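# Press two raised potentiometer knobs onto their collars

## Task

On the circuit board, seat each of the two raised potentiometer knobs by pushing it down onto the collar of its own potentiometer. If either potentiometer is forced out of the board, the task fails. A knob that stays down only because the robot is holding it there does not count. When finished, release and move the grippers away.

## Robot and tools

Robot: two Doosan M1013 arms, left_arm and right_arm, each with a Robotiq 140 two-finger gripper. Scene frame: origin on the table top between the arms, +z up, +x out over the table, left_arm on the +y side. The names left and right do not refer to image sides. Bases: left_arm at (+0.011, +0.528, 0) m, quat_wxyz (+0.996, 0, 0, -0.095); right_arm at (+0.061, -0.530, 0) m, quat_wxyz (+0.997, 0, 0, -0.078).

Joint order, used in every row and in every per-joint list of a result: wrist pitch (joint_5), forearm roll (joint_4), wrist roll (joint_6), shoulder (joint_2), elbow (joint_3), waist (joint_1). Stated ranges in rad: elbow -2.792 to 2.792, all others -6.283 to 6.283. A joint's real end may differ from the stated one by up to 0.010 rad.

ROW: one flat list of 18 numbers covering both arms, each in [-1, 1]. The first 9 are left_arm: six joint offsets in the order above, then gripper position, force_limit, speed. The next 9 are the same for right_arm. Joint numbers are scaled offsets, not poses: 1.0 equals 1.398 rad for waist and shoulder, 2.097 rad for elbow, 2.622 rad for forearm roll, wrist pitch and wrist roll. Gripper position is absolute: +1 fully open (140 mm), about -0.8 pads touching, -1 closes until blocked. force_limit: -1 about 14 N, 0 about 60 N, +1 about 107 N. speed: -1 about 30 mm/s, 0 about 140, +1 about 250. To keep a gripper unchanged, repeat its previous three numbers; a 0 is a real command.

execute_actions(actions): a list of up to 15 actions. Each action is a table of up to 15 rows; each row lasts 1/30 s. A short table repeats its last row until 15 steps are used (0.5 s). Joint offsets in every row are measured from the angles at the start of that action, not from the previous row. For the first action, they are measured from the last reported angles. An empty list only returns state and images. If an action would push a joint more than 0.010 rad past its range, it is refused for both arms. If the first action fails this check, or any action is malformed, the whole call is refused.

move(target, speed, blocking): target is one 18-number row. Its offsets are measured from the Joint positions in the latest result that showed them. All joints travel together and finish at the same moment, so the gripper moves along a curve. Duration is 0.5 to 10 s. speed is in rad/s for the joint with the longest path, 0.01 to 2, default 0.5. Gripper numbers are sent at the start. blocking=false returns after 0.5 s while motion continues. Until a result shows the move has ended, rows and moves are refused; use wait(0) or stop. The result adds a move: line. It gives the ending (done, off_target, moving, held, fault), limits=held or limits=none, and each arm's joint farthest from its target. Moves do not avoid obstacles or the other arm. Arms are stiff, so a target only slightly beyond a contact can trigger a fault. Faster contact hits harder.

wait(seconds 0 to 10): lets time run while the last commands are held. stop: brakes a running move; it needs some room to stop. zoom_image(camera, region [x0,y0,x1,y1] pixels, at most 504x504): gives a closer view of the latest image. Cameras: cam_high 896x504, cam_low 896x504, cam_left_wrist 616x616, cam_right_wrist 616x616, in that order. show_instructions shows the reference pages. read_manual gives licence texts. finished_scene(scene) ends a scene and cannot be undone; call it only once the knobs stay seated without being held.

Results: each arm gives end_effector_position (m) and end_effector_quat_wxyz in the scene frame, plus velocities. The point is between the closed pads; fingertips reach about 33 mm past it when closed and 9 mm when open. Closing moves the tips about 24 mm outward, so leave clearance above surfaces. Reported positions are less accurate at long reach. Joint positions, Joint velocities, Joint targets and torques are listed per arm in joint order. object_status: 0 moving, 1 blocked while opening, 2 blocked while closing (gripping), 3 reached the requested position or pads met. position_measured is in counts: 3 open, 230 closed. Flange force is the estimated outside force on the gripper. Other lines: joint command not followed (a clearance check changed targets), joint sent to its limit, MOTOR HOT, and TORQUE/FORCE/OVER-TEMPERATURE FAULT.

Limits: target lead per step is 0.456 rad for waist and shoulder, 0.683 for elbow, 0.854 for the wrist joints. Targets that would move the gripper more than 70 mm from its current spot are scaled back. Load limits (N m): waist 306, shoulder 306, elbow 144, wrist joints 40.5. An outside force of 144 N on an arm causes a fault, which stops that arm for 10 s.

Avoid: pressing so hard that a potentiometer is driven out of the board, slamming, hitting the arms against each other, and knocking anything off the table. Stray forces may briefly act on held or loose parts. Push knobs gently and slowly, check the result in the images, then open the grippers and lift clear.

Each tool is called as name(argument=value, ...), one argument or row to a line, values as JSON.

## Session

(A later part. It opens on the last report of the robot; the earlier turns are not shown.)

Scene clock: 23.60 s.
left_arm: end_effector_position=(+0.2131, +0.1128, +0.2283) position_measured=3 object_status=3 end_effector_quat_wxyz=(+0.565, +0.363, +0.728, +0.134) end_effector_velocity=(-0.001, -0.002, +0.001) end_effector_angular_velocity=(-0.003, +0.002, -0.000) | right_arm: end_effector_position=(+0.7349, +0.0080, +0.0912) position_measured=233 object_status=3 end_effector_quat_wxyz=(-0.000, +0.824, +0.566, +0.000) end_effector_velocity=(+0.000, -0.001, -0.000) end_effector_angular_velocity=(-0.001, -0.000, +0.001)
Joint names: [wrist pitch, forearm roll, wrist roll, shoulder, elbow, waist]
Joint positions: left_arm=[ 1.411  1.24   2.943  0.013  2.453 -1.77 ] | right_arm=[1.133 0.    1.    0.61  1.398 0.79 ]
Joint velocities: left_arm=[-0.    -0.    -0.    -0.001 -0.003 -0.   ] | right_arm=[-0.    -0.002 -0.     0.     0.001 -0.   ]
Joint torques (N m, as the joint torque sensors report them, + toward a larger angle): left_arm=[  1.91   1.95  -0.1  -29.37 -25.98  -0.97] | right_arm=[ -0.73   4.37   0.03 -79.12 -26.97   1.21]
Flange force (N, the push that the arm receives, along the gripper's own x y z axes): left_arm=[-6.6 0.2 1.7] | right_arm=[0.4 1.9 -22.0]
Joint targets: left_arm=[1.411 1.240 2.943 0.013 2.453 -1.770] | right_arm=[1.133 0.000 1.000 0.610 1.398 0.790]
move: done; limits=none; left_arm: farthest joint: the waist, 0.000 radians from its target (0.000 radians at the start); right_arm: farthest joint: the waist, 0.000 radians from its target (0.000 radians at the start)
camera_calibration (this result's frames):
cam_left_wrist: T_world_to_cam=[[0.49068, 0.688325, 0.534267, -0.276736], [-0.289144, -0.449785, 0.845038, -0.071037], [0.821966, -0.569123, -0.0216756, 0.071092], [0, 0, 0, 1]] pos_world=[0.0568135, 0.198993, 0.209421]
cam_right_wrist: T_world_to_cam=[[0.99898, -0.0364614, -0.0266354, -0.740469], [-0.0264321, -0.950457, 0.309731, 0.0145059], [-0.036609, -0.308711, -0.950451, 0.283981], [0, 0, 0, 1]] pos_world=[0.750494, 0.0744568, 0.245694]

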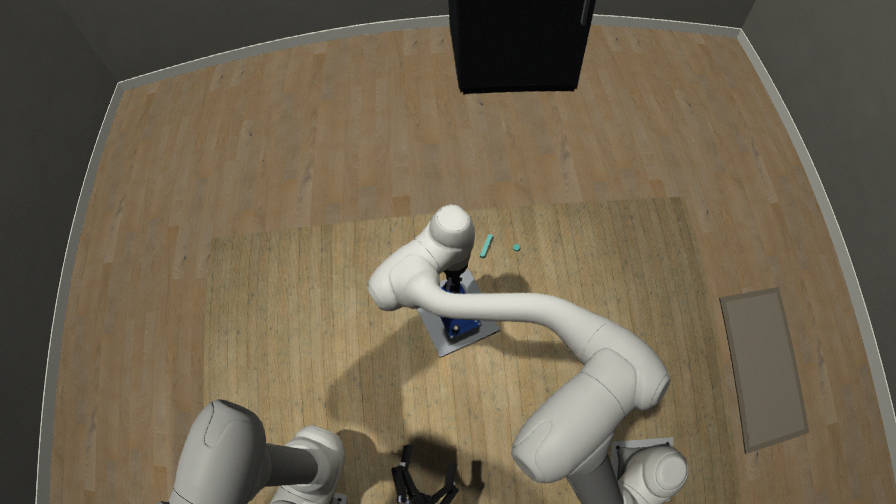

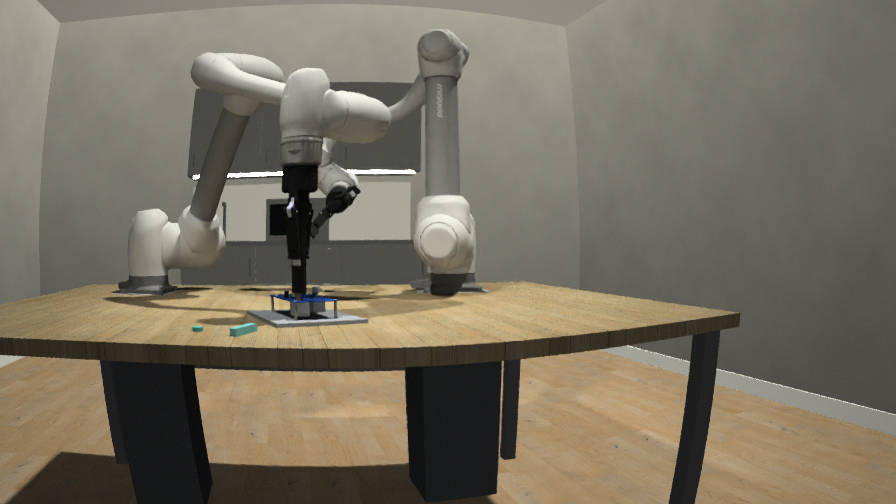

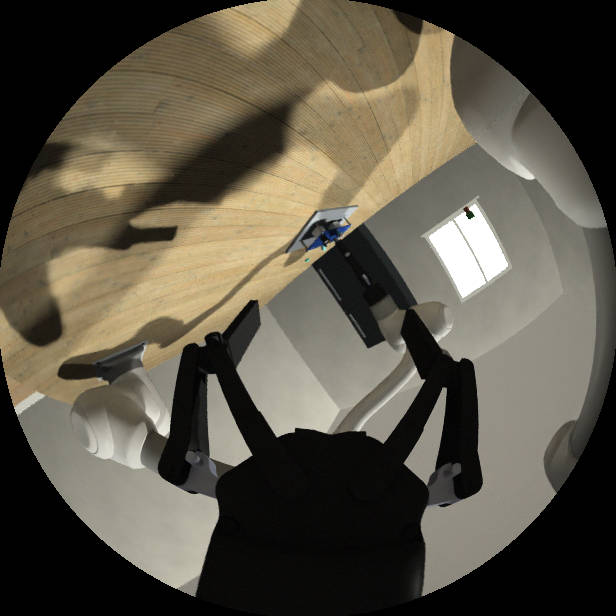

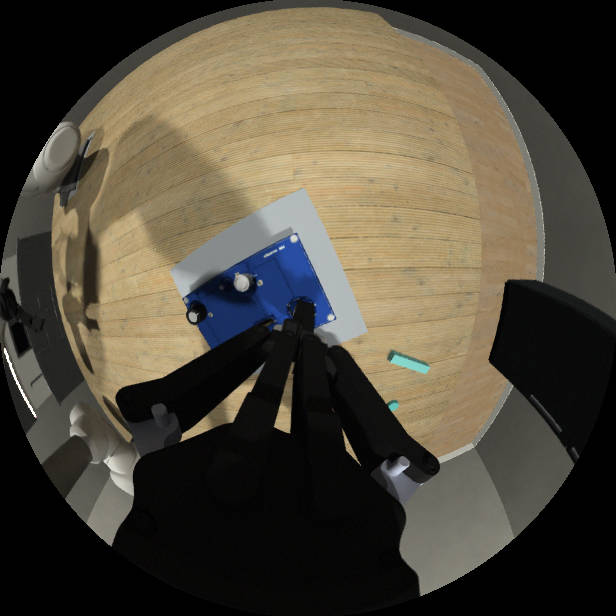

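wait(
  seconds=0.2,
)

Scene clock: 23.87 s.
left_arm: end_effector_position=(+0.2131, +0.1128, +0.2283) position_measured=3 object_status=3 end_effector_quat_wxyz=(+0.565, +0.363, +0.728, +0.134) end_effector_velocity=(-0.000, -0.001, +0.001) end_effector_angular_velocity=(-0.002, +0.001, +0.001) | right_arm: end_effector_position=(+0.7349, +0.0080, +0.0912) position_measured=233 object_status=3 end_effector_quat_wxyz=(-0.000, +0.824, +0.566, +0.000) end_effector_velocity=(-0.000, +0.000, -0.000) end_effector_angular_velocity=(+0.001, -0.000, -0.000)
Joint names: [wrist pitch, forearm roll, wrist roll, shoulder, elbow, waist]
Joint positions: left_arm=[ 1.411  1.24   2.943  0.013  2.453 -1.77 ] | right_arm=[1.133 0.    1.    0.61  1.398 0.79 ]
Joint velocities: left_arm=[ 0.     0.     0.    -0.001 -0.002  0.   ] | right_arm=[-0.001  0.    -0.    -0.     0.001  0.   ]
Joint torques (N m, as the joint torque sensors report them, + toward a larger angle): left_arm=[  1.81   1.98   0.15 -28.81 -26.12  -0.46] | right_arm=[ -0.99   4.18   0.02 -76.65 -27.1    4.71]
Flange force (N, the push that the arm receives, along the gripper's own x y z axes): left_arm=[-5.7 1.4 0.2] | right_arm=[-5.0 3.4 -24.1]
Joint targets: left_arm=[1.411 1.240 2.943 0.013 2.453 -1.770] | right_arm=[1.133 0.000 1.000 0.610 1.398 0.790]
wait: 0.20 s; at rest by 0.10 s
camera_calibration (this result's frames):
cam_left_wrist: T_world_to_cam=[[0.49068, 0.688325, 0.534267, -0.276735], [-0.289144, -0.449785, 0.845038, -0.071037], [0.821966, -0.569124, -0.0216755, 0.071092], [0, 0, 0, 1]] pos_world=[0.0568135, 0.198993, 0.209421]
cam_right_wrist: T_world_to_cam=[[0.99898, -0.0364617, -0.0266403, -0.740468], [-0.0264308, -0.950456, 0.309735, 0.014508], [-0.0366138, -0.308715, -0.95045, 0.28397], [0, 0, 0, 1]] pos_world=[0.750493, 0.0744564, 0.24568]

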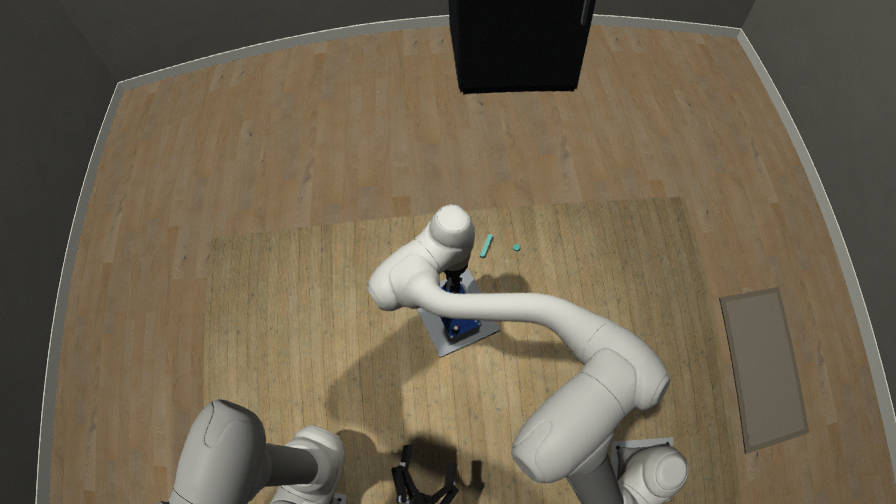

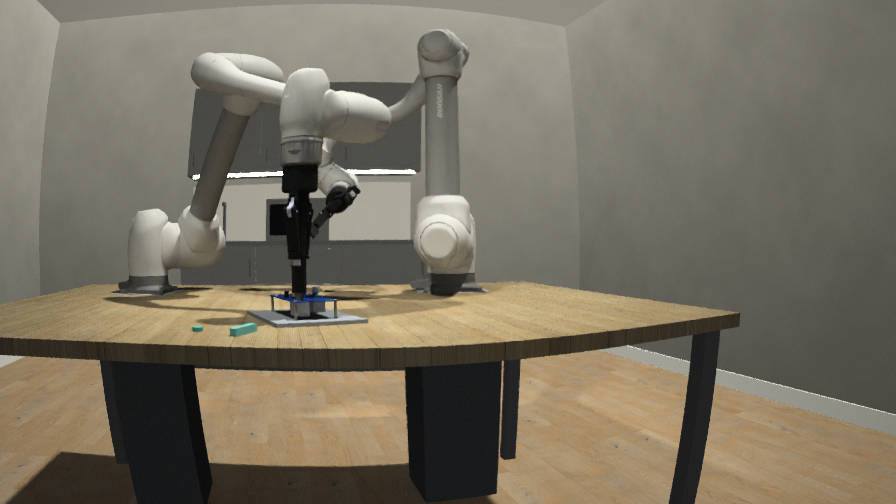

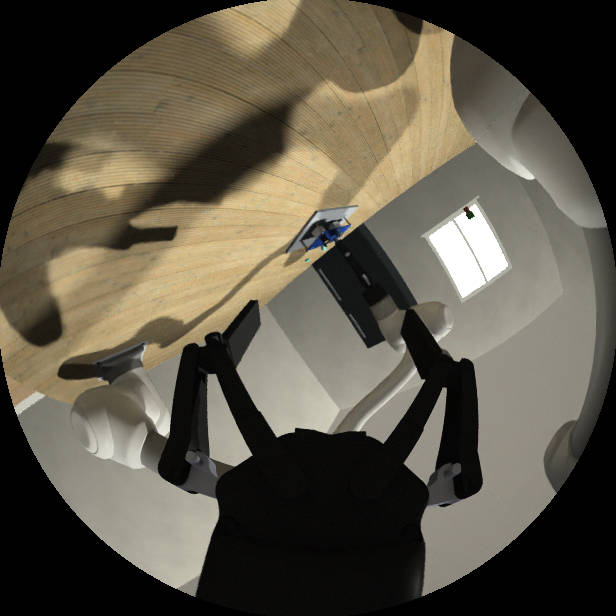

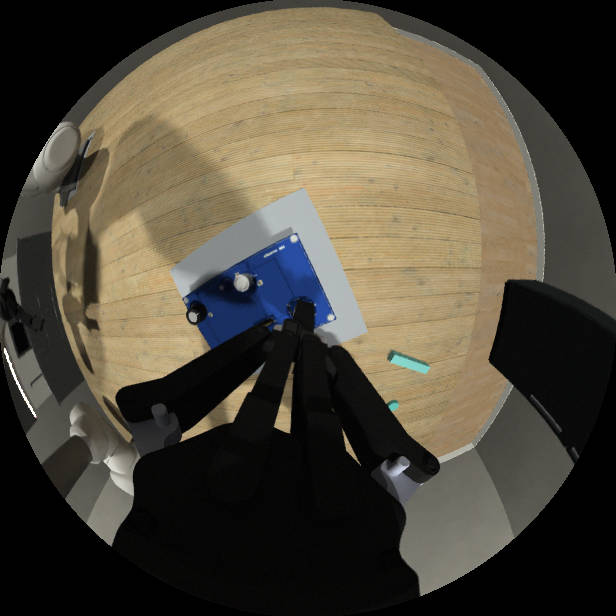

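move(
  target=[0,0,0,0,0,0,1,0,0,0.016491,0,0,-0.013657,-0.011515,0,-1,0,0],
  speed=0.045,
)

zoom_image(
  camera="cam_low",
  region=[285, 270, 330, 305],
)

zoom_image(
  camera="cam_right_wrist",
  region=[200, 220, 340, 340],
)

Scene clock: 25.47 s.
left_arm: end_effector_position=(+0.2131, +0.1128, +0.2283) position_measured=3 object_status=3 end_effector_quat_wxyz=(+0.565, +0.363, +0.728, +0.134) end_effector_velocity=(+0.000, +0.001, -0.000) end_effector_angular_velocity=(+0.001, -0.001, +0.000) | right_arm: end_effector_position=(+0.7349, +0.0080, +0.1199) position_measured=233 object_status=3 end_effector_quat_wxyz=(-0.000, +0.824, +0.566, +0.000) end_effector_velocity=(-0.000, +0.000, +0.001) end_effector_angular_velocity=(+0.001, +0.000, +0.000)
Joint names: [wrist pitch, forearm roll, wrist roll, shoulder, elbow, waist]
Joint positions: left_arm=[ 1.411  1.24   2.943  0.013  2.453 -1.77 ] | right_arm=[1.176 0.    1.    0.591 1.374 0.79 ]
Joint velocities: left_arm=[0.    0.    0.    0.    0.001 0.   ] | right_arm=[ 0.001  0.001 -0.    -0.001 -0.     0.   ]
Joint torques (N m, as the joint torque sensors report them, + toward a larger angle): left_arm=[  1.86   1.91   0.07 -29.32 -26.47  -1.04] | right_arm=[ -0.05   4.09   0.09 -98.71 -38.4    1.44]
Flange force (N, the push that the arm receives, along the gripper's own x y z axes): left_arm=[-5.4 0.5 2.2] | right_arm=[2.6 3.6 1.7]
Joint targets: left_arm=[1.411 1.240 2.943 0.013 2.453 -1.770] | right_arm=[1.176 0.000 1.000 0.591 1.374 0.790]
move: done; limits=none; left_arm: farthest joint: the waist, 0.000 radians from its target (0.000 radians at the start); right_arm: farthest joint: the waist, 0.000 radians from its target (0.000 radians at the start)
camera_calibration (this result's frames):
cam_left_wrist: T_world_to_cam=[[0.49068, 0.688325, 0.534267, -0.276735], [-0.289144, -0.449785, 0.845038, -0.071037], [0.821966, -0.569124, -0.0216758, 0.0710921], [0, 0, 0, 1]] pos_world=[0.0568134, 0.198993, 0.209421]
cam_right_wrist: T_world_to_cam=[[0.99898, -0.0364544, -0.0266465, -0.739702], [-0.0264219, -0.950455, 0.309736, 0.00561245], [-0.0366175, -0.308716, -0.950449, 0.311254], [0, 0, 0, 1]] pos_world=[0.750493, 0.0744579, 0.274382]

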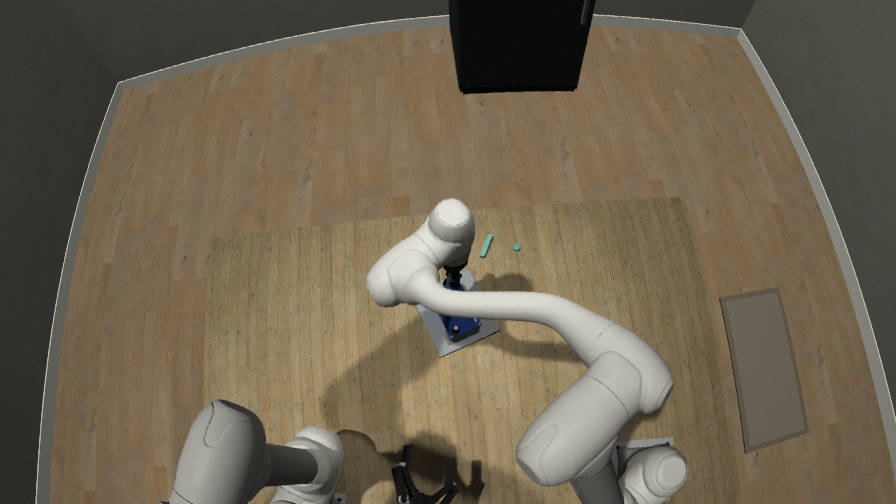

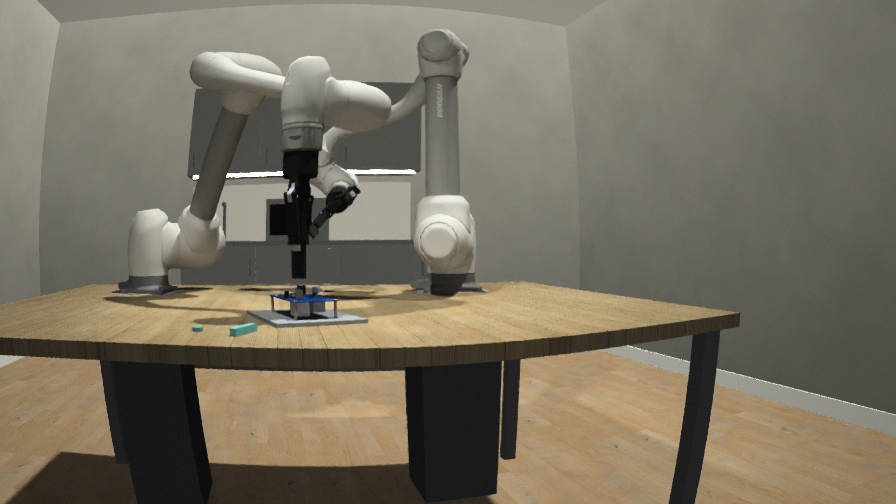

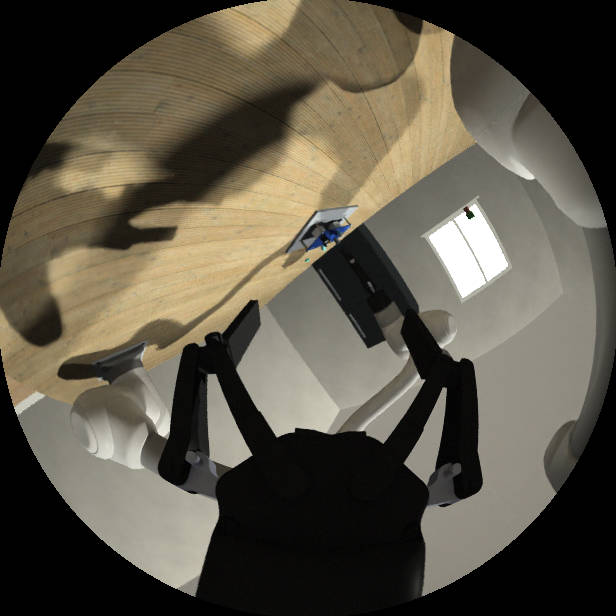

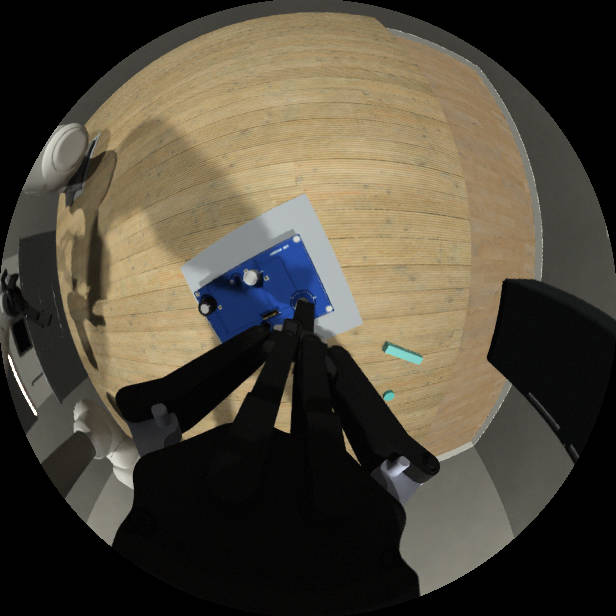

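Region (285, 270, 330, 305) of cam_low's 896x504 image, scaled by 11.200, with more detail than that image has.

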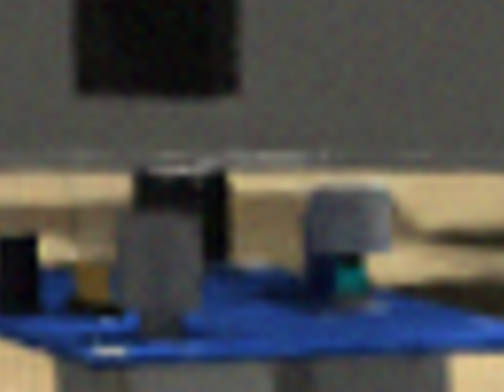

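Region (200, 220, 340, 340) of cam_right_wrist's 616x616 image, scaled by 3.600, with more detail than that image has; it fills the top 432 rows of this view, and the rest is white.

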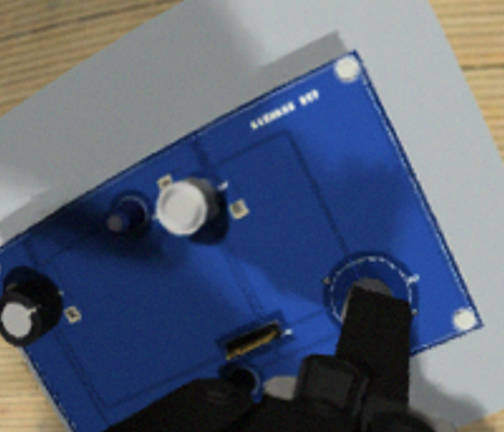

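move(
  target=[0,0,0,0,0,0,1,0,0,-0.014501,0,0,-0.011441,0.025759,0.052438,-1,0,0],
  speed=0.09,
)

zoom_image(
  camera="cam_low",
  region=[285, 270, 330, 305],
)

zoom_image(
  camera="cam_right_wrist",
  region=[240, 240, 380, 360],
)

Scene clock: 27.87 s.
left_arm: end_effector_position=(+0.2131, +0.1128, +0.2283) position_measured=3 object_status=3 end_effector_quat_wxyz=(+0.565, +0.363, +0.728, +0.134) end_effector_velocity=(+0.000, -0.001, +0.000) end_effector_angular_velocity=(-0.002, +0.001, +0.001) | right_arm: end_effector_position=(+0.6811, +0.0449, +0.1059) position_measured=233 object_status=3 end_effector_quat_wxyz=(-0.000, +0.803, +0.596, +0.000) end_effector_velocity=(-0.002, +0.001, -0.001) end_effector_angular_velocity=(-0.000, +0.000, +0.003)
Joint names: [wrist pitch, forearm roll, wrist roll, shoulder, elbow, waist]
Joint positions: left_arm=[ 1.411  1.24   2.943  0.013  2.453 -1.77 ] | right_arm=[1.138 0.    1.    0.575 1.428 0.863]
Joint velocities: left_arm=[-0.     0.    -0.     0.    -0.002  0.001] | right_arm=[-0.001 -0.    -0.001 -0.     0.002  0.002]
Joint torques (N m, as the joint torque sensors report them, + toward a larger angle): left_arm=[  1.74   1.87   0.03 -28.82 -26.33  -0.46] | right_arm=[ -0.05   4.36  -0.16 -96.05 -37.81   8.18]
Flange force (N, the push that the arm receives, along the gripper's own x y z axes): left_arm=[-5.5 1.5 0.4] | right_arm=[-2.6 9.7 1.3]
Joint targets: left_arm=[1.411 1.240 2.943 0.013 2.453 -1.770] | right_arm=[1.138 0.000 1.000 0.575 1.428 0.863]
move: done; limits=none; left_arm: farthest joint: the waist, 0.000 radians from its target (0.000 radians at the start); right_arm: farthest joint: the waist, 0.000 radians from its target (0.073 radians at the start)
camera_calibration (this result's frames):
cam_left_wrist: T_world_to_cam=[[0.49068, 0.688325, 0.534267, -0.276736], [-0.289144, -0.449786, 0.845038, -0.0710369], [0.821966, -0.569124, -0.0216756, 0.071092], [0, 0, 0, 1]] pos_world=[0.0568135, 0.198993, 0.209421]
cam_right_wrist: T_world_to_cam=[[0.998974, 0.0366272, -0.0266466, -0.688206], [0.0430879, -0.949845, 0.309739, -0.00373802], [-0.0139652, -0.31057, -0.950448, 0.292069], [0, 0, 0, 1]] pos_world=[0.69174, 0.112364, 0.260416]

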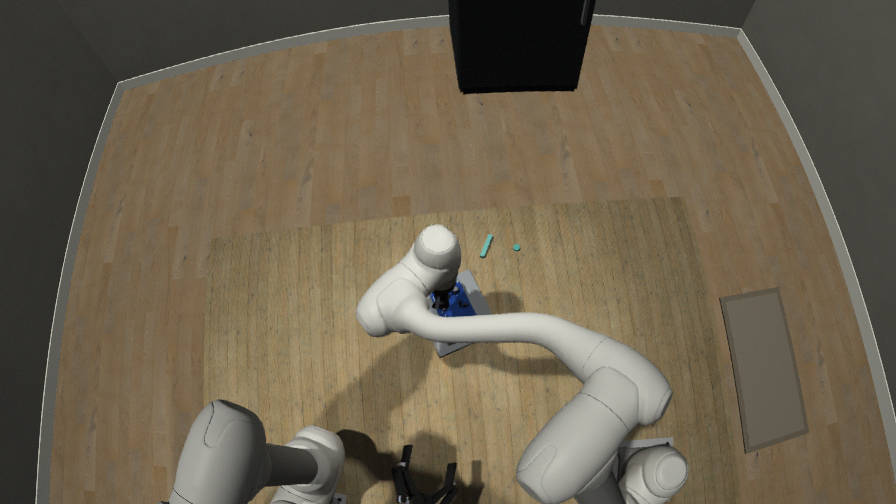

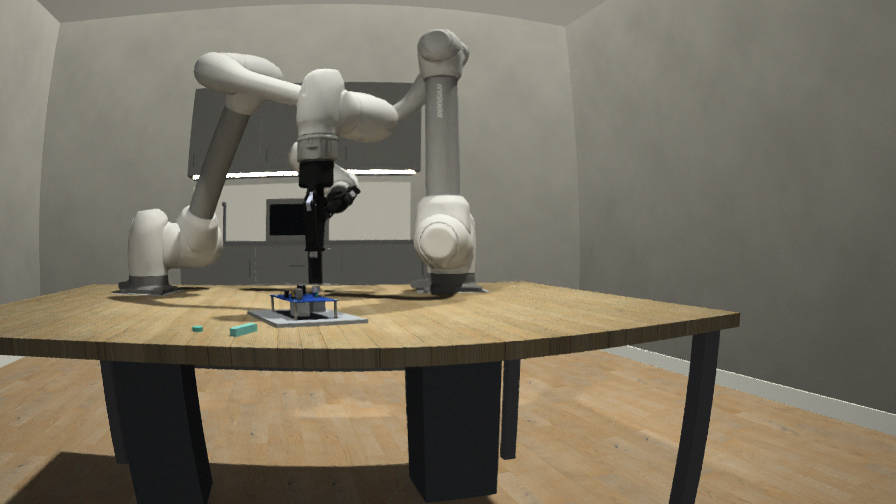

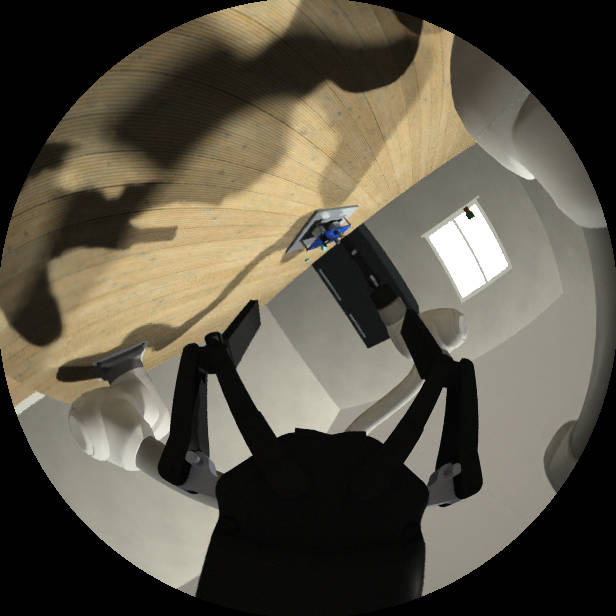

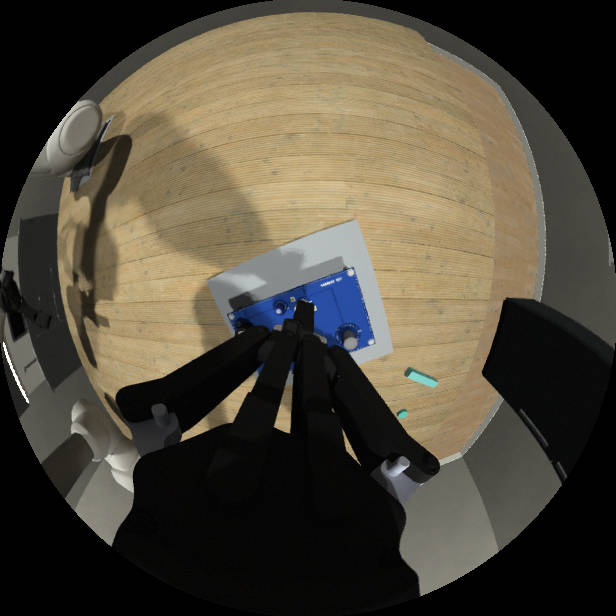

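Region (285, 270, 330, 305) of cam_low's 896x504 image, scaled by 11.200, with more detail than that image has.

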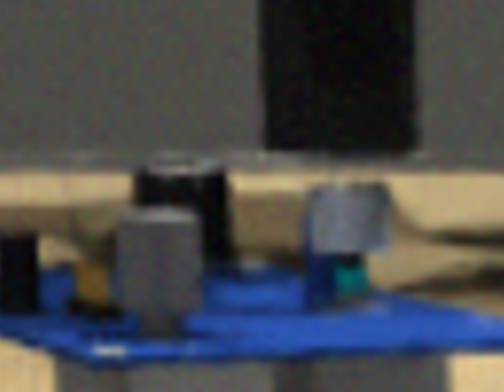

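Region (240, 240, 380, 360) of cam_right_wrist's 616x616 image, scaled by 3.600, with more detail than that image has; it fills the top 432 rows of this view, and the rest is white.

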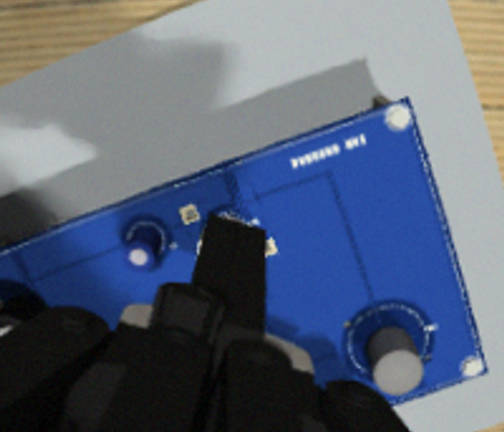

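move(
  target=[0,0,0,0,0,0,1,0,0,-0.002089,0,0,0.004687,-0.000512,0.000378,-1,0,0],
  speed=0.012,
)

zoom_image(
  camera="cam_low",
  region=[285, 270, 330, 305],
)

Scene clock: 29.30 s.
left_arm: end_effector_position=(+0.2131, +0.1128, +0.2283) position_measured=3 object_status=3 end_effector_quat_wxyz=(+0.565, +0.363, +0.728, +0.134) end_effector_velocity=(+0.000, +0.001, -0.001) end_effector_angular_velocity=(+0.002, -0.001, +0.000) | right_arm: end_effector_position=(+0.6823, +0.0466, +0.1010) position_measured=233 object_status=3 end_effector_quat_wxyz=(-0.000, +0.803, +0.596, +0.000) end_effector_velocity=(+0.000, +0.000, -0.001) end_effector_angular_velocity=(-0.000, +0.001, -0.000)
Joint names: [wrist pitch, forearm roll, wrist roll, shoulder, elbow, waist]
Joint positions: left_arm=[ 1.411  1.24   2.943  0.013  2.453 -1.77 ] | right_arm=[1.133 0.    1.    0.582 1.427 0.864]
Joint velocities: left_arm=[ 0.    -0.     0.     0.     0.002  0.   ] | right_arm=[-0.001  0.     0.     0.001 -0.     0.   ]
Joint torques (N m, as the joint torque sensors report them, + toward a larger angle): left_arm=[  1.93   1.78  -0.14 -28.78 -26.59  -1.03] | right_arm=[ -0.3    3.96   0.31 -95.89 -36.46   2.15]
Flange force (N, the push that the arm receives, along the gripper's own x y z axes): left_arm=[-5.8 2.3 2.4] | right_arm=[2.8 5.0 -0.9]
Joint targets: left_arm=[1.411 1.240 2.943 0.013 2.453 -1.770] | right_arm=[1.133 0.000 1.000 0.582 1.427 0.864]
move: done; limits=none; left_arm: farthest joint: the waist, 0.000 radians from its target (0.000 radians at the start); right_arm: farthest joint: the waist, 0.000 radians from its target (0.000 radians at the start)
camera_calibration (this result's frames):
cam_left_wrist: T_world_to_cam=[[0.49068, 0.688325, 0.534267, -0.276736], [-0.289144, -0.449786, 0.845038, -0.071037], [0.821966, -0.569123, -0.0216756, 0.0710919], [0, 0, 0, 1]] pos_world=[0.0568135, 0.198993, 0.209421]
cam_right_wrist: T_world_to_cam=[[0.998954, 0.0371478, -0.0266493, -0.689679], [0.0435838, -0.949821, 0.309742, -0.00103061], [-0.0138058, -0.310579, -0.950447, 0.287833], [0, 0, 0, 1]] pos_world=[0.692977, 0.114036, 0.25551]

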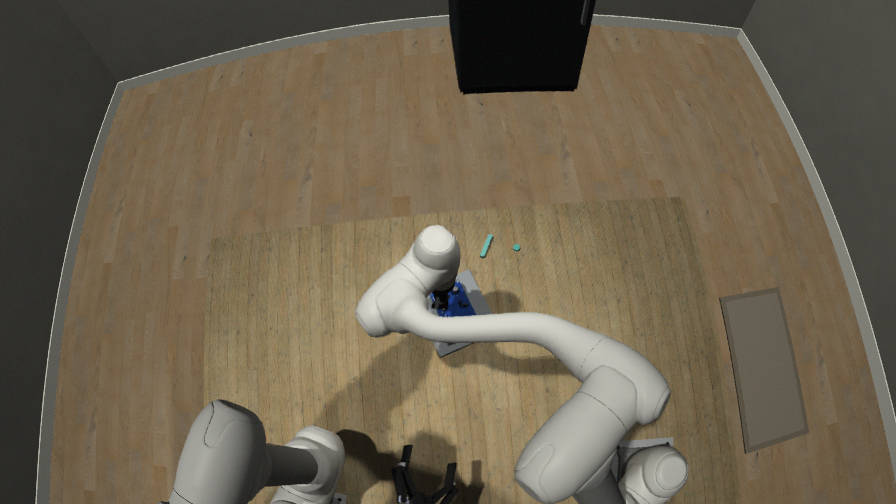

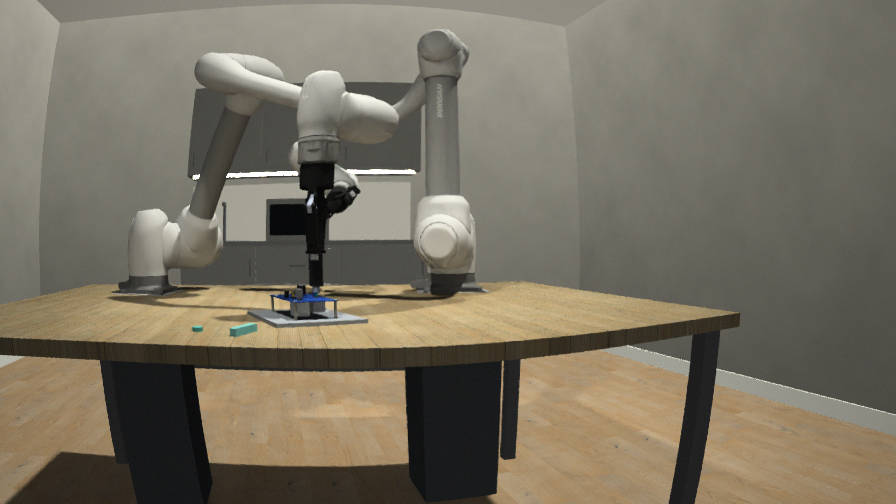

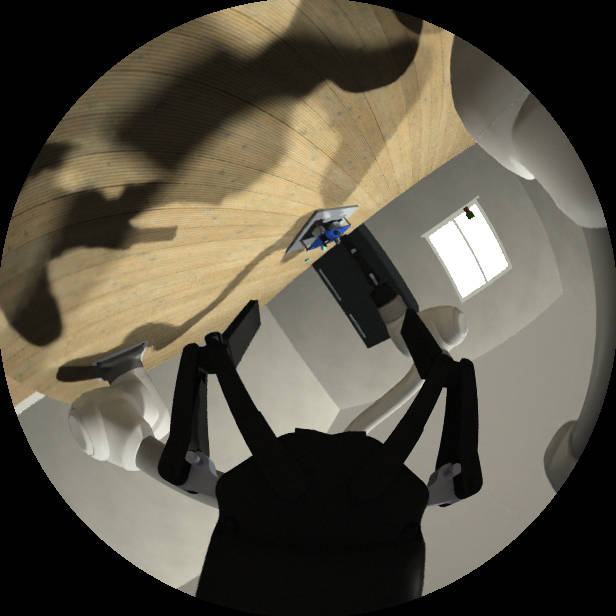

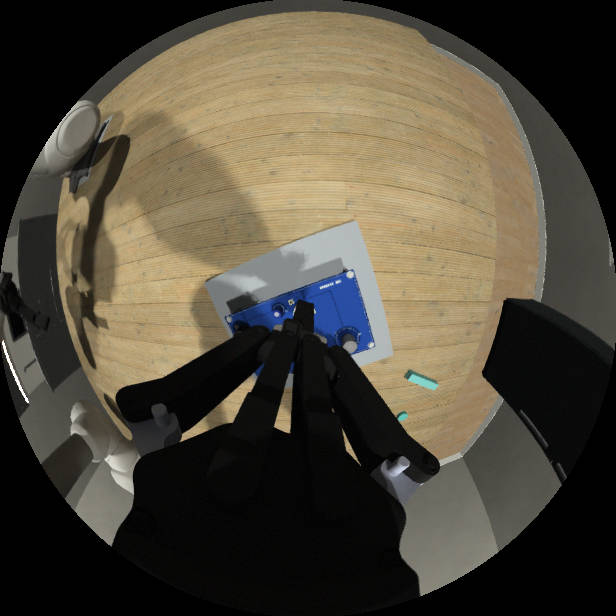

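Region (285, 270, 330, 305) of cam_low's 896x504 image, scaled by 11.200, with more detail than that image has.

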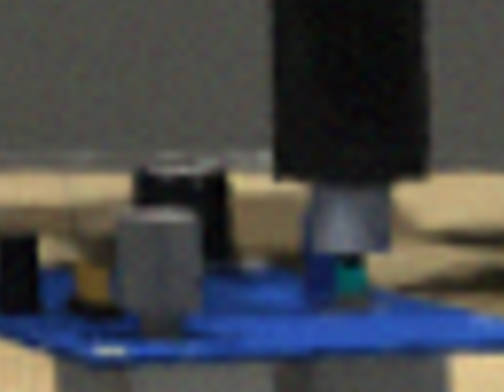

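move(
  target=[0,0,0,0,0,0,1,0,0,-0.00287,0,0,0.00251,0.001918,0,-1,0,0],
  speed=0.011,
)

zoom_image(
  camera="cam_low",
  region=[285, 270, 330, 305],
)

Scene clock: 30.40 s.
left_arm: end_effector_position=(+0.2131, +0.1128, +0.2283) position_measured=3 object_status=3 end_effector_quat_wxyz=(+0.565, +0.363, +0.728, +0.134) end_effector_velocity=(-0.000, -0.000, +0.001) end_effector_angular_velocity=(-0.002, +0.000, +0.000) | right_arm: end_effector_position=(+0.6823, +0.0466, +0.0961) position_measured=233 object_status=3 end_effector_quat_wxyz=(-0.000, +0.803, +0.596, +0.000) end_effector_velocity=(-0.000, -0.001, -0.001) end_effector_angular_velocity=(-0.002, +0.000, +0.000)
Joint names: [wrist pitch, forearm roll, wrist roll, shoulder, elbow, waist]
Joint positions: left_arm=[ 1.411  1.24   2.943  0.013  2.453 -1.77 ] | right_arm=[1.125 0.    1.    0.585 1.431 0.864]
Joint velocities: left_arm=[ 0.     0.    -0.    -0.001 -0.001  0.   ] | right_arm=[-0.001 -0.001  0.     0.001  0.001  0.   ]
Joint torques (N m, as the joint torque sensors report them, + toward a larger angle): left_arm=[  1.85   2.05  -0.05 -29.11 -26.06  -0.09] | right_arm=[  0.63   4.4    0.22 -91.79 -33.84   3.1 ]
Flange force (N, the push that the arm receives, along the gripper's own x y z axes): left_arm=[-5.6 0.8 -0.8] | right_arm=[1.5 5.4 -4.2]
Joint targets: left_arm=[1.411 1.240 2.943 0.013 2.453 -1.770] | right_arm=[1.125 0.000 1.000 0.585 1.431 0.864]
move: done; limits=none; left_arm: farthest joint: the waist, 0.000 radians from its target (0.000 radians at the start); right_arm: farthest joint: the waist, 0.000 radians from its target (0.000 radians at the start)
camera_calibration (this result's frames):
cam_left_wrist: T_world_to_cam=[[0.49068, 0.688325, 0.534267, -0.276735], [-0.289144, -0.449785, 0.845038, -0.071037], [0.821966, -0.569124, -0.0216755, 0.071092], [0, 0, 0, 1]] pos_world=[0.0568135, 0.198993, 0.209421]
cam_right_wrist: T_world_to_cam=[[0.998954, 0.0371534, -0.0266383, -0.689826], [0.0435856, -0.949824, 0.309734, 0.000509539], [-0.013794, -0.310572, -0.95045, 0.283156], [0, 0, 0, 1]] pos_world=[0.692988, 0.114054, 0.250592]

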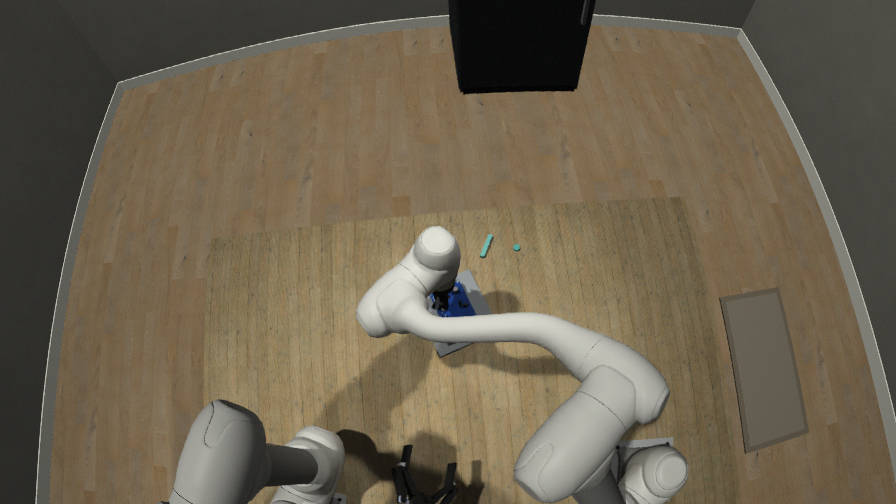

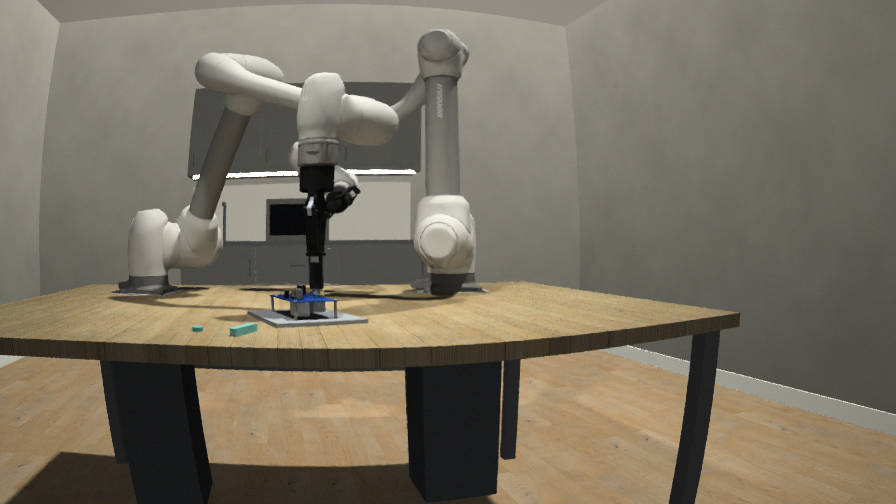

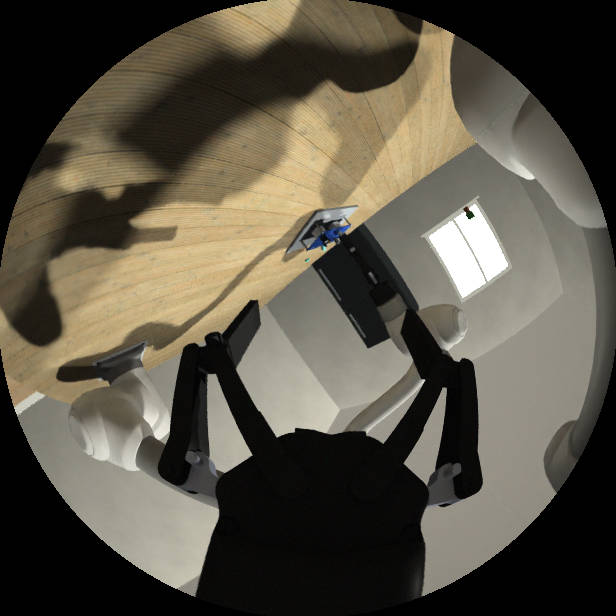

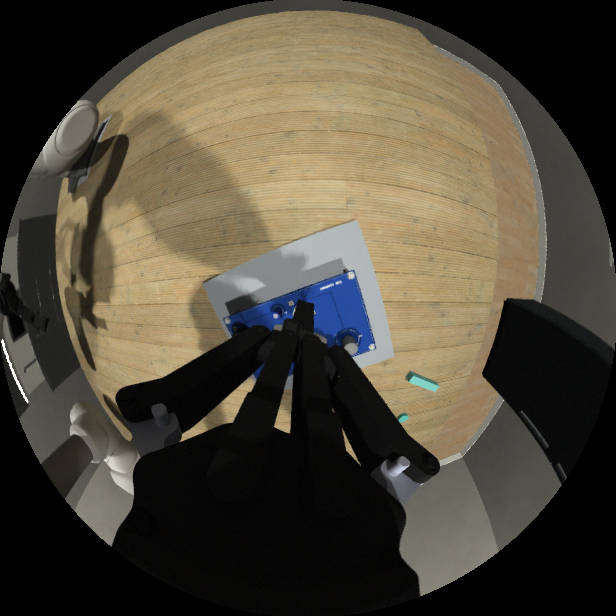

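Region (285, 270, 330, 305) of cam_low's 896x504 image, scaled by 11.200, with more detail than that image has.

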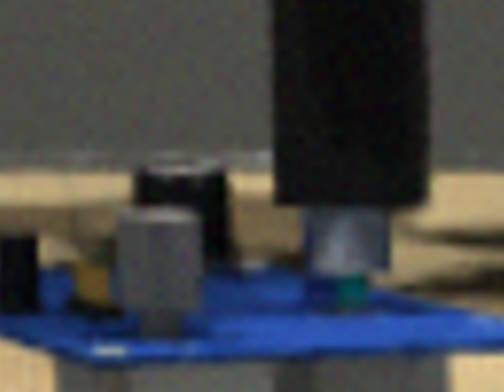

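wait(
  seconds=0.2,
)

Scene clock: 30.73 s.
left_arm: end_effector_position=(+0.2131, +0.1128, +0.2283) position_measured=3 object_status=3 end_effector_quat_wxyz=(+0.565, +0.363, +0.728, +0.134) end_effector_velocity=(-0.000, -0.000, +0.000) end_effector_angular_velocity=(-0.000, +0.000, +0.000) | right_arm: end_effector_position=(+0.6823, +0.0466, +0.0960) position_measured=233 object_status=3 end_effector_quat_wxyz=(-0.000, +0.803, +0.596, +0.000) end_effector_velocity=(-0.000, +0.000, -0.000) end_effector_angular_velocity=(+0.000, +0.000, +0.000)
Joint names: [wrist pitch, forearm roll, wrist roll, shoulder, elbow, waist]
Joint positions: left_arm=[ 1.411  1.24   2.943  0.013  2.453 -1.77 ] | right_arm=[1.125 0.    1.    0.585 1.431 0.864]
Joint velocities: left_arm=[-0. -0.  0. -0. -0.  0.] | right_arm=[-0.     0.    -0.001  0.     0.     0.   ]
Joint torques (N m, as the joint torque sensors report them, + toward a larger angle): left_arm=[  1.87   1.89   0.13 -28.61 -25.75  -0.73] | right_arm=[  0.48   4.32  -0.11 -91.77 -33.05   4.23]
Flange force (N, the push that the arm receives, along the gripper's own x y z axes): left_arm=[-6.5 1.5 0.9] | right_arm=[2.9 7.3 -4.9]
Joint targets: left_arm=[1.411 1.240 2.943 0.013 2.453 -1.770] | right_arm=[1.125 0.000 1.000 0.585 1.431 0.864]
wait: 0.20 s; at rest by 0.03 s
camera_calibration (this result's frames):
cam_left_wrist: T_world_to_cam=[[0.49068, 0.688325, 0.534267, -0.276736], [-0.289144, -0.449786, 0.845038, -0.0710368], [0.821966, -0.569123, -0.0216757, 0.071092], [0, 0, 0, 1]] pos_world=[0.0568135, 0.198993, 0.209421]
cam_right_wrist: T_world_to_cam=[[0.998954, 0.0371528, -0.0266522, -0.689821], [0.0435895, -0.94982, 0.309744, 0.000527271], [-0.0138069, -0.310582, -0.950446, 0.283085], [0, 0, 0, 1]] pos_world=[0.692985, 0.114051, 0.250508]

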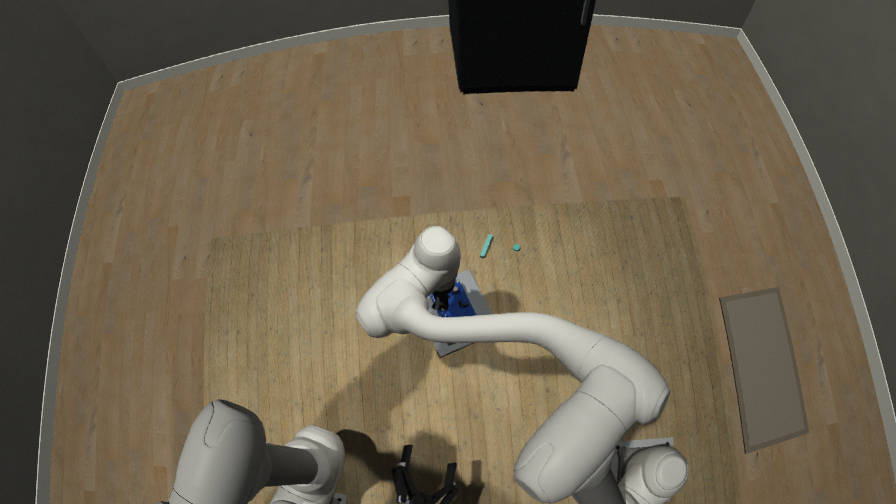

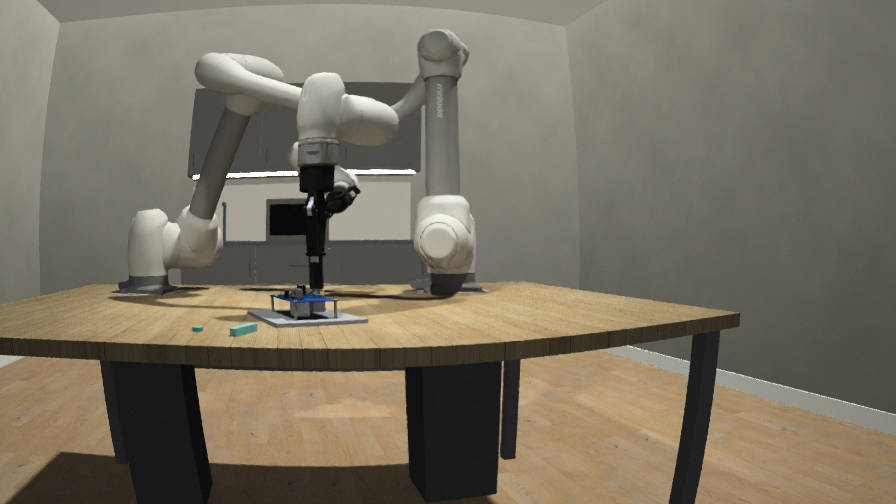

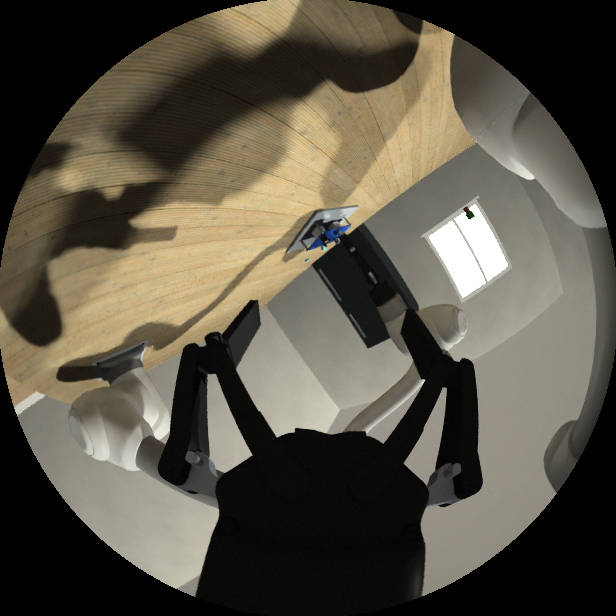

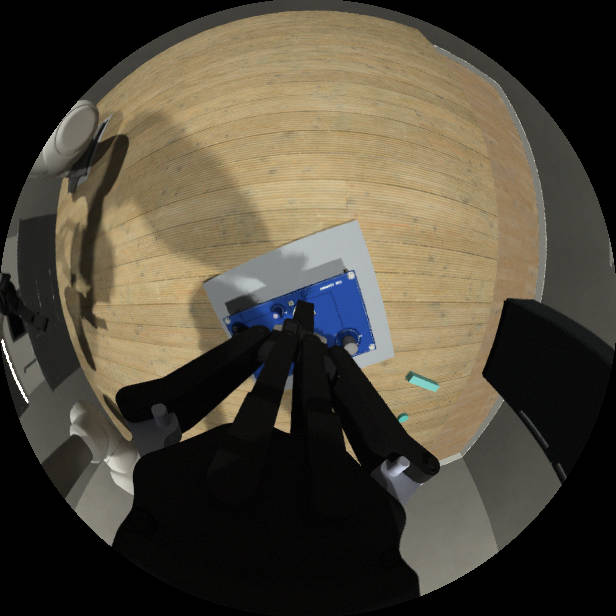

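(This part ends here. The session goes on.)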